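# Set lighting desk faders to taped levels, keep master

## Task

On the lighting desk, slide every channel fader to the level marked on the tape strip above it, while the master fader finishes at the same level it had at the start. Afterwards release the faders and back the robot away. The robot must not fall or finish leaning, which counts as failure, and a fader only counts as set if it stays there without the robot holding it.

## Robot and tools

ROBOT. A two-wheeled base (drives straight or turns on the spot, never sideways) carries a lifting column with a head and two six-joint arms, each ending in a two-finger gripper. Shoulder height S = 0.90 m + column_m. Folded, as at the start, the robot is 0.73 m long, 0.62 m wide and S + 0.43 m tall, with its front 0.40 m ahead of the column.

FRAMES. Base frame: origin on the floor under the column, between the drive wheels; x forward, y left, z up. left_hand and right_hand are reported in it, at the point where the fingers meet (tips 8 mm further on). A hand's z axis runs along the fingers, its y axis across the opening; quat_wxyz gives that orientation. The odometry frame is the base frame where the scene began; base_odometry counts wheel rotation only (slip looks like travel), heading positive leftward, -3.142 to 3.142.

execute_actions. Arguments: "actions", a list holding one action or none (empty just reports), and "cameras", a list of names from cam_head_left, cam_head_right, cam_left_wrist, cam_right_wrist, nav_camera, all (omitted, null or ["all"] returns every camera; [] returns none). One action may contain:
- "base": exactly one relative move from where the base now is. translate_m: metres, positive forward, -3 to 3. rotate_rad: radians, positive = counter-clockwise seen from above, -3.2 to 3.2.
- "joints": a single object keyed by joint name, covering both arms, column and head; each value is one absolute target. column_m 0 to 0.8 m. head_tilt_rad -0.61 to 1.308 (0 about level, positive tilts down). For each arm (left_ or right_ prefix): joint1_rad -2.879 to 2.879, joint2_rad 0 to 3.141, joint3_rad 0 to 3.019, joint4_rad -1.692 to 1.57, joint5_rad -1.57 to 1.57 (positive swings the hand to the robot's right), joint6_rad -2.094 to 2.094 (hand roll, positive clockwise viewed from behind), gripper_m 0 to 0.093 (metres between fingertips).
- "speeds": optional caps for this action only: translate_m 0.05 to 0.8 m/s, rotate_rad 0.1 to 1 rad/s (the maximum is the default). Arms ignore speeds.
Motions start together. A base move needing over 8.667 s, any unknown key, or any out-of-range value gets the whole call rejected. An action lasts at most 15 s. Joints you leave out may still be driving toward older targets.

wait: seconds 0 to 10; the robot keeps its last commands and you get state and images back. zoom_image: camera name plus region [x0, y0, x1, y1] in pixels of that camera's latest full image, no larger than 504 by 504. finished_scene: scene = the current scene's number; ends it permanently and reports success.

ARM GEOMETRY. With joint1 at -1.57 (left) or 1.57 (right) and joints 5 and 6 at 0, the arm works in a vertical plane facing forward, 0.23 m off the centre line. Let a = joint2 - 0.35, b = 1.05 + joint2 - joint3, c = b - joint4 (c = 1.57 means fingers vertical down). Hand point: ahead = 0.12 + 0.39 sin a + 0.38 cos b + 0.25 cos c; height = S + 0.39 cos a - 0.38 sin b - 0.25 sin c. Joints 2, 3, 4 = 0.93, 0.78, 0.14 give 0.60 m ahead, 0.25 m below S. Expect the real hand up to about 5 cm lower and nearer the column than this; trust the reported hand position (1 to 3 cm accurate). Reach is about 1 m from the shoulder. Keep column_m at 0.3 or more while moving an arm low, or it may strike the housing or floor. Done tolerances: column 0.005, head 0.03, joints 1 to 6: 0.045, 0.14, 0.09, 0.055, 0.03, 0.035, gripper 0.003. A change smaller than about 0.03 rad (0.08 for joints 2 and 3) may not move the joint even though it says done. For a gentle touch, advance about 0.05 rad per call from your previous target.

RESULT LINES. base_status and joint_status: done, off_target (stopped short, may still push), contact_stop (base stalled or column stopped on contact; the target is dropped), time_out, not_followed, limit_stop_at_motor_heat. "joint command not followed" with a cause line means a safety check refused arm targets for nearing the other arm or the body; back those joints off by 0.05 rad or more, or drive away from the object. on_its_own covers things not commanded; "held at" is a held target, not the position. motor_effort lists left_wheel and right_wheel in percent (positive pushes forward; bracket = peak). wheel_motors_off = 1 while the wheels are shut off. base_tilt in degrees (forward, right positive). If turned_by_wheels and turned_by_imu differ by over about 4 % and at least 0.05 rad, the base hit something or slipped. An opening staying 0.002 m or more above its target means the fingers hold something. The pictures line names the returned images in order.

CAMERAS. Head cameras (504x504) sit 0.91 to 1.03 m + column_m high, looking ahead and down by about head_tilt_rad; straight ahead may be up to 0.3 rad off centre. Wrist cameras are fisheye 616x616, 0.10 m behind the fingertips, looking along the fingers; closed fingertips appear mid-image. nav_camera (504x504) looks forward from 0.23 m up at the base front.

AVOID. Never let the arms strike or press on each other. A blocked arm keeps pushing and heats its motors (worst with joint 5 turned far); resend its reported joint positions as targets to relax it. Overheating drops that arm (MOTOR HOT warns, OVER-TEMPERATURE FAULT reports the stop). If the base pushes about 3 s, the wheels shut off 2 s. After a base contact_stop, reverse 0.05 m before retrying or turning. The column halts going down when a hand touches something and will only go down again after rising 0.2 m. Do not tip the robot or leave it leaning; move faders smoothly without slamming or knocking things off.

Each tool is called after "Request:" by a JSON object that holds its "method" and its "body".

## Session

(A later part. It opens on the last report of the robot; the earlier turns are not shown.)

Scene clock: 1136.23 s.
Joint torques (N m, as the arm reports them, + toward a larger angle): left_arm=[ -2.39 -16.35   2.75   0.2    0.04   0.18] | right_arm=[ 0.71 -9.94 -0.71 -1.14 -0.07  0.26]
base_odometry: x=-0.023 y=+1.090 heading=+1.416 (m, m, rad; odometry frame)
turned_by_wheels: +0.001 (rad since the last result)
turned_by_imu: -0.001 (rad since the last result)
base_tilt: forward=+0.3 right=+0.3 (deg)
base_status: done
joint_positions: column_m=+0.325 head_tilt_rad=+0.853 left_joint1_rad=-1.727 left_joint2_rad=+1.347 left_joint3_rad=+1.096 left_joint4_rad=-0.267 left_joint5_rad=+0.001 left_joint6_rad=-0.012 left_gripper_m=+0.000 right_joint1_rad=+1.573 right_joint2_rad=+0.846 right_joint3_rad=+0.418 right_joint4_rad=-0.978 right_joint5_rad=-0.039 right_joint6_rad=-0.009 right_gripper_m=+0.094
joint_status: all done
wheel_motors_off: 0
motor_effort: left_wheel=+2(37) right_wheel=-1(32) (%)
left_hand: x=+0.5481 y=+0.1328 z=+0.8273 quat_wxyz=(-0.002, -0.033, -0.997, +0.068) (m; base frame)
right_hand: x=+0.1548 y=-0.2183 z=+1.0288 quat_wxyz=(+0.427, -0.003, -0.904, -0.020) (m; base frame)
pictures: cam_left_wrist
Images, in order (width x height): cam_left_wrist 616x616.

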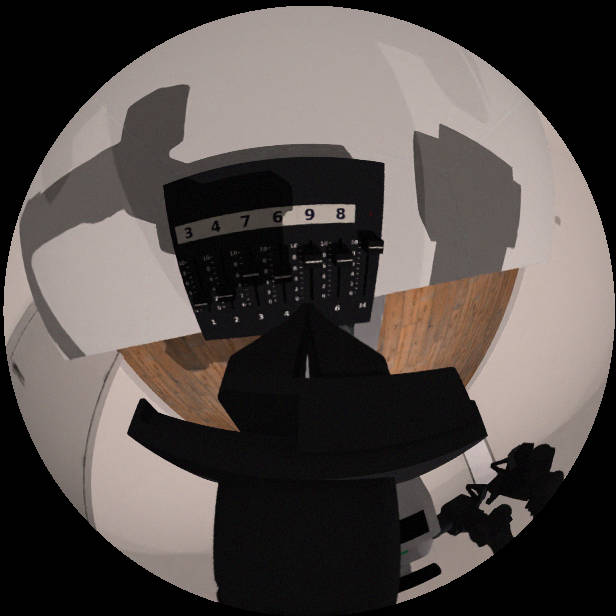

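Request:
{"method": "execute_actions", "body": {"actions": [{"joints": {"column_m": 0.287}}], "cameras": []}}

Request:
{"method": "execute_actions", "body": {"actions": [{"base": {"translate_m": 0.008}, "speeds": {"translate_m": 0.05}}], "cameras": []}}

Scene clock: 1141.67 s.
Joint torques (N m, as the arm reports them, + toward a larger angle): left_arm=[ -2.6  -16.13   2.77   0.2    0.04   0.18] | right_arm=[  0.75 -10.26  -0.41  -1.11  -0.03   0.22]
base_odometry: x=-0.023 y=+1.090 heading=+1.416 (m, m, rad; odometry frame)
turned_by_wheels: +0.000 (rad since the last result)
turned_by_imu: -0.002 (rad since the last result)
base_tilt: forward=+0.2 right=+0.3 (deg)
base_status: not commanded
joint_positions: column_m=+0.287 head_tilt_rad=+0.853 left_joint1_rad=-1.727 left_joint2_rad=+1.347 left_joint3_rad=+1.096 left_joint4_rad=-0.267 left_joint5_rad=+0.001 left_joint6_rad=-0.012 left_gripper_m=+0.000 right_joint1_rad=+1.573 right_joint2_rad=+0.846 right_joint3_rad=+0.418 right_joint4_rad=-0.978 right_joint5_rad=-0.039 right_joint6_rad=-0.009 right_gripper_m=+0.094
joint_status: all done
wheel_motors_off: 0
motor_effort: left_wheel=+2(2) right_wheel=-1(1) (%)
left_hand: x=+0.5481 y=+0.1328 z=+0.7893 quat_wxyz=(-0.002, -0.033, -0.997, +0.068) (m; base frame)
right_hand: x=+0.1548 y=-0.2183 z=+0.9909 quat_wxyz=(+0.427, -0.003, -0.904, -0.020) (m; base frame)
pictures: none
No camera images: the call's "cameras" was empty. Leave "cameras" out to get every camera's image.

Scene clock: 1142.50 s.
Joint torques (N m, as the arm reports them, + toward a larger angle): left_arm=[ -2.53 -16.53   2.91   0.2    0.05   0.18] | right_arm=[  1.46 -10.59  -0.54  -1.46  -0.1    0.16]
base_odometry: x=-0.022 y=+1.098 heading=+1.415 (m, m, rad; odometry frame)
turned_by_wheels: -0.001 (rad since the last result)
turned_by_imu: -0.001 (rad since the last result)
base_tilt: forward=+0.1 right=+0.3 (deg)
base_status: done
joint_positions: column_m=+0.287 head_tilt_rad=+0.853 left_joint1_rad=-1.728 left_joint2_rad=+1.347 left_joint3_rad=+1.094 left_joint4_rad=-0.268 left_joint5_rad=+0.001 left_joint6_rad=-0.012 left_gripper_m=+0.000 right_joint1_rad=+1.573 right_joint2_rad=+0.846 right_joint3_rad=+0.417 right_joint4_rad=-0.978 right_joint5_rad=-0.039 right_joint6_rad=-0.009 right_gripper_m=+0.094
joint_status: not commanded
wheel_motors_off: 0
motor_effort: left_wheel=+0(33) right_wheel=+1(41) (%)
left_hand: x=+0.5470 y=+0.1326 z=+0.7892 quat_wxyz=(-0.001, -0.033, -0.997, +0.068) (m; base frame)
right_hand: x=+0.1546 y=-0.2183 z=+0.9909 quat_wxyz=(+0.427, -0.003, -0.904, -0.020) (m; base frame)
pictures: none
No camera images: the call's "cameras" was empty. Leave "cameras" out to get every camera's image.

Now release, raise, and rotate the wrist to check sideways.

Request:
{"method": "execute_actions", "body": {"actions": [{"base": {"translate_m": -0.004}, "speeds": {"translate_m": 0.05}}], "cameras": []}}

Request:
{"method": "execute_actions", "body": {"actions": [{"joints": {"column_m": 0.325}}], "cameras": []}}

Request:
{"method": "execute_actions", "body": {"actions": [{"base": {"translate_m": 0.03}, "joints": {"left_joint6_rad": -1.57}, "speeds": {"translate_m": 0.05}}], "cameras": ["cam_left_wrist"]}}

Scene clock: 1148.03 s.
Joint torques (N m, as the arm reports them, + toward a larger angle): left_arm=[ -2.56 -16.26   3.04   0.17   0.04   0.18] | right_arm=[ 0.26 -9.74 -0.44 -1.23 -0.14  0.2 ]
base_odometry: x=-0.023 y=+1.094 heading=+1.416 (m, m, rad; odometry frame)
turned_by_wheels: +0.001 (rad since the last result)
turned_by_imu: -0.001 (rad since the last result)
base_tilt: forward=+0.1 right=+0.2 (deg)
base_status: done
joint_positions: column_m=+0.287 head_tilt_rad=+0.853 left_joint1_rad=-1.728 left_joint2_rad=+1.347 left_joint3_rad=+1.093 left_joint4_rad=-0.268 left_joint5_rad=+0.001 left_joint6_rad=-0.012 left_gripper_m=+0.000 right_joint1_rad=+1.573 right_joint2_rad=+0.846 right_joint3_rad=+0.417 right_joint4_rad=-0.978 right_joint5_rad=-0.039 right_joint6_rad=-0.009 right_gripper_m=+0.094
joint_status: not commanded
wheel_motors_off: 0
motor_effort: left_wheel=+0(49) right_wheel=-1(39) (%)
left_hand: x=+0.5461 y=+0.1326 z=+0.7889 quat_wxyz=(+0.000, -0.033, -0.997, +0.068) (m; base frame)
right_hand: x=+0.1544 y=-0.2183 z=+0.9910 quat_wxyz=(+0.427, -0.003, -0.904, -0.020) (m; base frame)
pictures: none
No camera images: the call's "cameras" was empty. Leave "cameras" out to get every camera's image.

Scene clock: 1149.13 s.
Joint torques (N m, as the arm reports them, + toward a larger angle): left_arm=[ -2.44 -16.21   2.96   0.19   0.04   0.19] | right_arm=[  0.81 -10.08  -0.81  -1.27  -0.04   0.25]
base_odometry: x=-0.023 y=+1.094 heading=+1.416 (m, m, rad; odometry frame)
turned_by_wheels: +0.000 (rad since the last result)
turned_by_imu: +0.000 (rad since the last result)
base_tilt: forward=+0.1 right=+0.2 (deg)
base_status: not commanded
joint_positions: column_m=+0.325 head_tilt_rad=+0.853 left_joint1_rad=-1.728 left_joint2_rad=+1.347 left_joint3_rad=+1.093 left_joint4_rad=-0.268 left_joint5_rad=+0.001 left_joint6_rad=-0.012 left_gripper_m=+0.000 right_joint1_rad=+1.573 right_joint2_rad=+0.846 right_joint3_rad=+0.417 right_joint4_rad=-0.978 right_joint5_rad=-0.039 right_joint6_rad=-0.009 right_gripper_m=+0.094
joint_status: all done
wheel_motors_off: 0
motor_effort: left_wheel=+1(1) right_wheel=-1(1) (%)
left_hand: x=+0.5461 y=+0.1326 z=+0.8269 quat_wxyz=(+0.000, -0.033, -0.997, +0.068) (m; base frame)
right_hand: x=+0.1544 y=-0.2183 z=+1.0289 quat_wxyz=(+0.427, -0.003, -0.904, -0.020) (m; base frame)
pictures: none
No camera images: the call's "cameras" was empty. Leave "cameras" out to get every camera's image.

Scene clock: 1150.87 s.
Joint torques (N m, as the arm reports them, + toward a larger angle): left_arm=[ -2.35 -16.31   2.79   0.13  -0.06  -0.09] | right_arm=[  1.24 -10.    -0.47  -1.16  -0.03   0.17]
base_odometry: x=-0.018 y=+1.123 heading=+1.416 (m, m, rad; odometry frame)
turned_by_wheels: -0.001 (rad since the last result)
turned_by_imu: -0.001 (rad since the last result)
base_tilt: forward=+0.1 right=+0.3 (deg)
base_status: done
joint_positions: column_m=+0.325 head_tilt_rad=+0.853 left_joint1_rad=-1.728 left_joint2_rad=+1.348 left_joint3_rad=+1.094 left_joint4_rad=-0.268 left_joint5_rad=+0.001 left_joint6_rad=-1.558 left_gripper_m=+0.000 right_joint1_rad=+1.573 right_joint2_rad=+0.846 right_joint3_rad=+0.417 right_joint4_rad=-0.978 right_joint5_rad=-0.039 right_joint6_rad=-0.009 right_gripper_m=+0.094
joint_status: all done
wheel_motors_off: 0
motor_effort: left_wheel=+0(38) right_wheel=+1(40) (%)
left_hand: x=+0.5466 y=+0.1324 z=+0.8268 quat_wxyz=(+0.047, +0.672, -0.737, +0.049) (m; base frame)
right_hand: x=+0.1544 y=-0.2183 z=+1.0289 quat_wxyz=(+0.427, -0.003, -0.904, -0.020) (m; base frame)
pictures: cam_left_wrist
Images, in order (width x height): cam_left_wrist 616x616.

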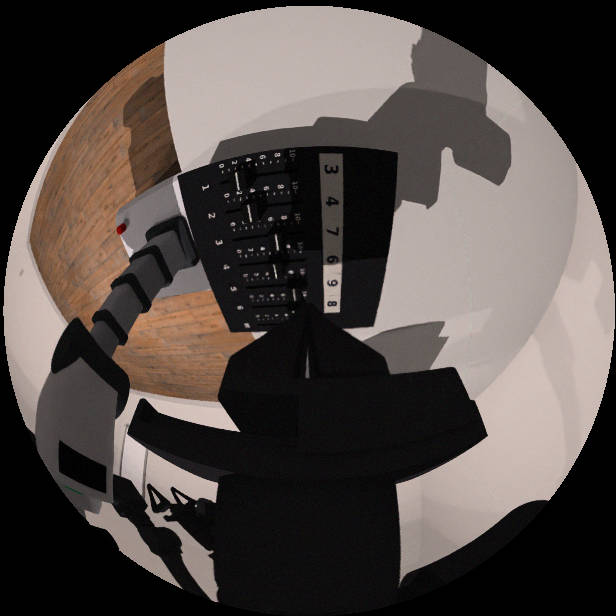

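Request:
{"method": "zoom_image", "body": {"camera": "cam_left_wrist", "region": [200, 200, 390, 330]}}

Region (200, 200, 390, 330) of cam_left_wrist's 616x616 image, scaled by 2.653, with more detail than that image has; it fills the top 345 rows of this view, and the rest is white.

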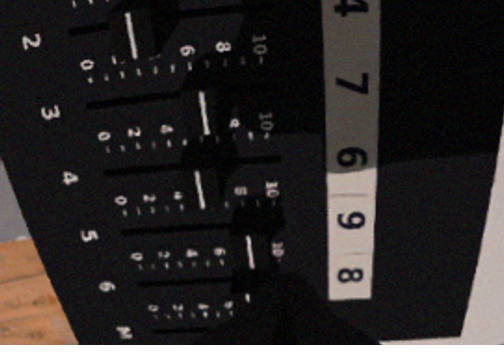

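Request:
{"method": "execute_actions", "body": {"actions": [{"base": {"translate_m": -0.03}, "joints": {"left_joint6_rad": 0.0}, "speeds": {"translate_m": 0.05}}], "cameras": []}}

Request:
{"method": "execute_actions", "body": {"actions": [{"joints": {"column_m": 0.287}}], "cameras": []}}

Request:
{"method": "execute_actions", "body": {"actions": [{"base": {"translate_m": 0.0065}, "speeds": {"translate_m": 0.05}}], "cameras": []}}

Request:
{"method": "execute_actions", "body": {"actions": [{"base": {"translate_m": -0.004}, "speeds": {"translate_m": 0.05}}], "cameras": []}}

Request:
{"method": "execute_actions", "body": {"actions": [{"joints": {"column_m": 0.325}}], "cameras": []}}

Request:
{"method": "execute_actions", "body": {"actions": [{"base": {"translate_m": 0.028}, "joints": {"left_joint6_rad": -1.57}, "speeds": {"translate_m": 0.05}}], "cameras": ["cam_left_wrist"]}}

Scene clock: 1164.47 s.
Joint torques (N m, as the arm reports them, + toward a larger angle): left_arm=[ -2.49 -16.36   2.9    0.2    0.04   0.18] | right_arm=[  1.21 -10.56  -0.75  -1.37  -0.04   0.19]
base_odometry: x=-0.023 y=+1.094 heading=+1.416 (m, m, rad; odometry frame)
turned_by_wheels: +0.001 (rad since the last result)
turned_by_imu: -0.001 (rad since the last result)
base_tilt: forward=+0.2 right=+0.3 (deg)
base_status: done
joint_positions: column_m=+0.325 head_tilt_rad=+0.853 left_joint1_rad=-1.728 left_joint2_rad=+1.348 left_joint3_rad=+1.094 left_joint4_rad=-0.268 left_joint5_rad=+0.001 left_joint6_rad=-0.012 left_gripper_m=+0.000 right_joint1_rad=+1.573 right_joint2_rad=+0.846 right_joint3_rad=+0.418 right_joint4_rad=-0.978 right_joint5_rad=-0.039 right_joint6_rad=-0.009 right_gripper_m=+0.094
joint_status: all done
wheel_motors_off: 0
motor_effort: left_wheel=+1(40) right_wheel=-1(34) (%)
left_hand: x=+0.5464 y=+0.1324 z=+0.8268 quat_wxyz=(+0.000, -0.033, -0.997, +0.068) (m; base frame)
right_hand: x=+0.1548 y=-0.2183 z=+1.0288 quat_wxyz=(+0.427, -0.003, -0.904, -0.020) (m; base frame)
pictures: none
No camera images: the call's "cameras" was empty. Leave "cameras" out to get every camera's image.

Scene clock: 1165.53 s.
Joint torques (N m, as the arm reports them, + toward a larger angle): left_arm=[ -2.45 -16.19   2.89   0.19   0.04   0.19] | right_arm=[ 0.01 -9.87 -0.81 -1.16 -0.04  0.19]
base_odometry: x=-0.023 y=+1.094 heading=+1.416 (m, m, rad; odometry frame)
turned_by_wheels: +0.000 (rad since the last result)
turned_by_imu: +0.000 (rad since the last result)
base_tilt: forward=+0.1 right=+0.2 (deg)
base_status: not commanded
joint_positions: column_m=+0.287 head_tilt_rad=+0.853 left_joint1_rad=-1.728 left_joint2_rad=+1.348 left_joint3_rad=+1.094 left_joint4_rad=-0.268 left_joint5_rad=+0.001 left_joint6_rad=-0.012 left_gripper_m=+0.000 right_joint1_rad=+1.573 right_joint2_rad=+0.846 right_joint3_rad=+0.418 right_joint4_rad=-0.978 right_joint5_rad=-0.039 right_joint6_rad=-0.009 right_gripper_m=+0.094
joint_status: all done
wheel_motors_off: 0
motor_effort: left_wheel=+2(2) right_wheel=-1(2) (%)
left_hand: x=+0.5464 y=+0.1324 z=+0.7889 quat_wxyz=(+0.000, -0.033, -0.997, +0.068) (m; base frame)
right_hand: x=+0.1548 y=-0.2183 z=+0.9909 quat_wxyz=(+0.427, -0.003, -0.904, -0.020) (m; base frame)
pictures: none
No camera images: the call's "cameras" was empty. Leave "cameras" out to get every camera's image.

Scene clock: 1166.33 s.
Joint torques (N m, as the arm reports them, + toward a larger angle): left_arm=[ -2.47 -16.13   2.92   0.21   0.04   0.18] | right_arm=[ 1.28 -9.66 -0.6  -1.23 -0.03  0.18]
base_odometry: x=-0.022 y=+1.100 heading=+1.416 (m, m, rad; odometry frame)
turned_by_wheels: -0.001 (rad since the last result)
turned_by_imu: -0.001 (rad since the last result)
base_tilt: forward=+0.2 right=+0.1 (deg)
base_status: done
joint_positions: column_m=+0.287 head_tilt_rad=+0.853 left_joint1_rad=-1.729 left_joint2_rad=+1.348 left_joint3_rad=+1.093 left_joint4_rad=-0.268 left_joint5_rad=+0.001 left_joint6_rad=-0.012 left_gripper_m=+0.000 right_joint1_rad=+1.573 right_joint2_rad=+0.846 right_joint3_rad=+0.419 right_joint4_rad=-0.978 right_joint5_rad=-0.039 right_joint6_rad=-0.009 right_gripper_m=+0.094
joint_status: not commanded
wheel_motors_off: 0
motor_effort: left_wheel=+0(39) right_wheel=+1(42) (%)
left_hand: x=+0.5459 y=+0.1322 z=+0.7888 quat_wxyz=(+0.000, -0.033, -0.997, +0.069) (m; base frame)
right_hand: x=+0.1555 y=-0.2183 z=+0.9907 quat_wxyz=(+0.427, -0.003, -0.904, -0.020) (m; base frame)
pictures: none
No camera images: the call's "cameras" was empty. Leave "cameras" out to get every camera's image.

Scene clock: 1167.13 s.
Joint torques (N m, as the arm reports them, + toward a larger angle): left_arm=[ -2.42 -16.23   3.01   0.22   0.04   0.18] | right_arm=[ 1.36 -9.38 -0.74 -1.17 -0.06  0.22]
base_odometry: x=-0.022 y=+1.096 heading=+1.416 (m, m, rad; odometry frame)
turned_by_wheels: +0.001 (rad since the last result)
turned_by_imu: +0.000 (rad since the last result)
base_tilt: forward=+0.1 right=+0.3 (deg)
base_status: done
joint_positions: column_m=+0.287 head_tilt_rad=+0.853 left_joint1_rad=-1.729 left_joint2_rad=+1.348 left_joint3_rad=+1.093 left_joint4_rad=-0.268 left_joint5_rad=+0.001 left_joint6_rad=-0.012 left_gripper_m=+0.000 right_joint1_rad=+1.573 right_joint2_rad=+0.846 right_joint3_rad=+0.417 right_joint4_rad=-0.978 right_joint5_rad=-0.039 right_joint6_rad=-0.009 right_gripper_m=+0.094
joint_status: not commanded
wheel_motors_off: 0
motor_effort: left_wheel=+0(50) right_wheel=-1(31) (%)
left_hand: x=+0.5455 y=+0.1322 z=+0.7886 quat_wxyz=(+0.000, -0.033, -0.997, +0.069) (m; base frame)
right_hand: x=+0.1544 y=-0.2183 z=+0.9910 quat_wxyz=(+0.427, -0.003, -0.904, -0.020) (m; base frame)
pictures: none
No camera images: the call's "cameras" was empty. Leave "cameras" out to get every camera's image.

Scene clock: 1168.23 s.
Joint torques (N m, as the arm reports them, + toward a larger angle): left_arm=[ -2.4  -16.19   3.     0.21   0.04   0.18] | right_arm=[  0.46 -10.16  -0.74  -1.29  -0.01   0.22]
base_odometry: x=-0.022 y=+1.096 heading=+1.416 (m, m, rad; odometry frame)
turned_by_wheels: +0.000 (rad since the last result)
turned_by_imu: +0.000 (rad since the last result)
base_tilt: forward=+0.1 right=+0.3 (deg)
base_status: not commanded
joint_positions: column_m=+0.325 head_tilt_rad=+0.853 left_joint1_rad=-1.729 left_joint2_rad=+1.348 left_joint3_rad=+1.093 left_joint4_rad=-0.268 left_joint5_rad=+0.001 left_joint6_rad=-0.012 left_gripper_m=+0.000 right_joint1_rad=+1.573 right_joint2_rad=+0.846 right_joint3_rad=+0.417 right_joint4_rad=-0.978 right_joint5_rad=-0.039 right_joint6_rad=-0.009 right_gripper_m=+0.094
joint_status: all done
wheel_motors_off: 0
motor_effort: left_wheel=+3(1) right_wheel=-1(1) (%)
left_hand: x=+0.5455 y=+0.1322 z=+0.8266 quat_wxyz=(+0.000, -0.033, -0.997, +0.069) (m; base frame)
right_hand: x=+0.1544 y=-0.2183 z=+1.0289 quat_wxyz=(+0.427, -0.003, -0.904, -0.020) (m; base frame)
pictures: none
No camera images: the call's "cameras" was empty. Leave "cameras" out to get every camera's image.

Scene clock: 1169.97 s.
Joint torques (N m, as the arm reports them, + toward a larger angle): left_arm=[ -2.33 -16.54   2.69   0.14  -0.07  -0.09] | right_arm=[ 0.96 -9.19 -0.76 -1.18  0.01  0.19]
base_odometry: x=-0.018 y=+1.124 heading=+1.416 (m, m, rad; odometry frame)
turned_by_wheels: -0.001 (rad since the last result)
turned_by_imu: -0.001 (rad since the last result)
base_tilt: forward=+0.2 right=+0.3 (deg)
base_status: done
joint_positions: column_m=+0.325 head_tilt_rad=+0.853 left_joint1_rad=-1.729 left_joint2_rad=+1.348 left_joint3_rad=+1.095 left_joint4_rad=-0.268 left_joint5_rad=+0.001 left_joint6_rad=-1.558 left_gripper_m=+0.000 right_joint1_rad=+1.573 right_joint2_rad=+0.846 right_joint3_rad=+0.418 right_joint4_rad=-0.978 right_joint5_rad=-0.039 right_joint6_rad=-0.009 right_gripper_m=+0.094
joint_status: all done
wheel_motors_off: 0
motor_effort: left_wheel=+0(37) right_wheel=+1(38) (%)
left_hand: x=+0.5467 y=+0.1321 z=+0.8268 quat_wxyz=(+0.048, +0.672, -0.737, +0.049) (m; base frame)
right_hand: x=+0.1548 y=-0.2183 z=+1.0288 quat_wxyz=(+0.427, -0.003, -0.904, -0.020) (m; base frame)
pictures: cam_left_wrist
Images, in order (width x height): cam_left_wrist 616x616.

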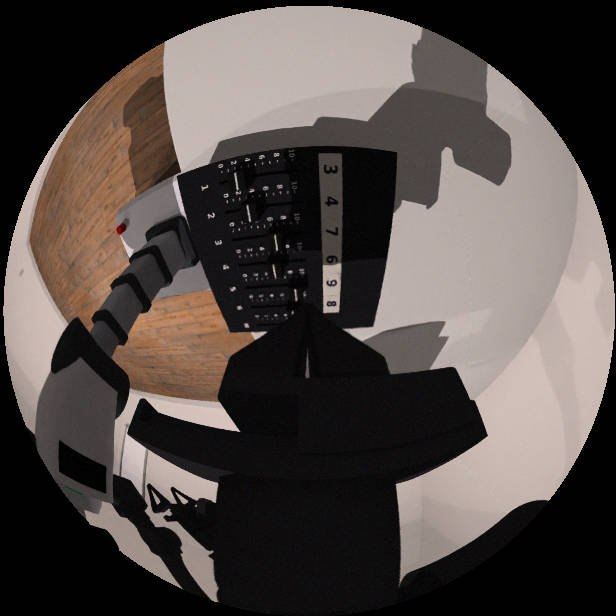

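Request:
{"method": "zoom_image", "body": {"camera": "cam_left_wrist", "region": [200, 200, 390, 330]}}

Region (200, 200, 390, 330) of cam_left_wrist's 616x616 image, scaled by 2.653, with more detail than that image has; it fills the top 345 rows of this view, and the rest is white.

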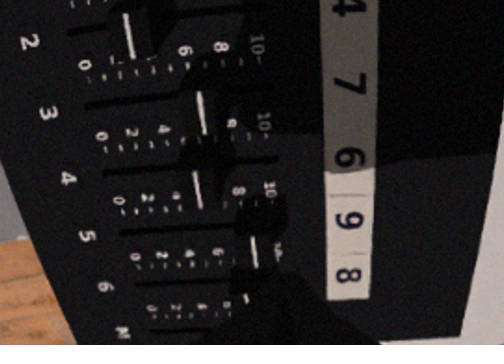

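Request:
{"method": "execute_actions", "body": {"actions": [{"base": {"translate_m": -0.4}, "joints": {"column_m": 0.42}}], "cameras": ["cam_head_left"]}}

Request:
{"method": "finished_scene", "body": {"scene": 1}}

Scene clock: 1178.10 s.
Joint torques (N m, as the arm reports them, + toward a larger angle): left_arm=[ -2.41 -16.39   2.82   0.17  -0.06  -0.09] | right_arm=[  0.43 -10.23  -0.49  -1.03  -0.05   0.2 ]
base_odometry: x=-0.080 y=+0.729 heading=+1.415 (m, m, rad; odometry frame)
turned_by_wheels: -0.001 (rad since the last result)
turned_by_imu: -0.004 (rad since the last result)
base_tilt: forward=+0.2 right=+0.4 (deg)
base_status: done
joint_positions: column_m=+0.420 head_tilt_rad=+0.853 left_joint1_rad=-1.729 left_joint2_rad=+1.349 left_joint3_rad=+1.093 left_joint4_rad=-0.268 left_joint5_rad=+0.001 left_joint6_rad=-1.558 left_gripper_m=+0.000 right_joint1_rad=+1.573 right_joint2_rad=+0.845 right_joint3_rad=+0.415 right_joint4_rad=-0.978 right_joint5_rad=-0.039 right_joint6_rad=-0.009 right_gripper_m=+0.094
joint_status: all done
wheel_motors_off: 0
motor_effort: left_wheel=+0(49) right_wheel=+0(41) (%)
left_hand: x=+0.5454 y=+0.1319 z=+0.9213 quat_wxyz=(+0.048, +0.672, -0.737, +0.049) (m; base frame)
right_hand: x=+0.1537 y=-0.2183 z=+1.1242 quat_wxyz=(+0.428, -0.003, -0.904, -0.020) (m; base frame)
pictures: cam_head_left
Images, in order (width x height): cam_head_left 504x504.

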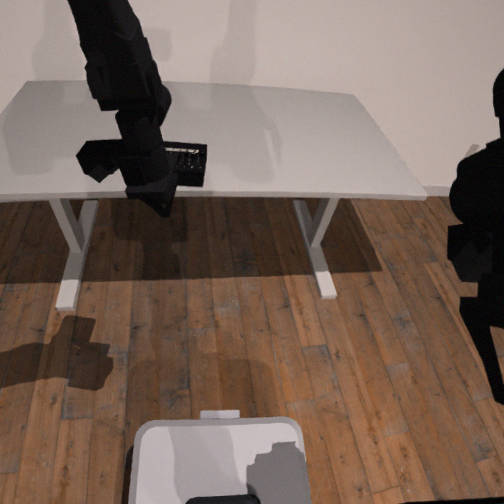

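The scene is finished: the task was done.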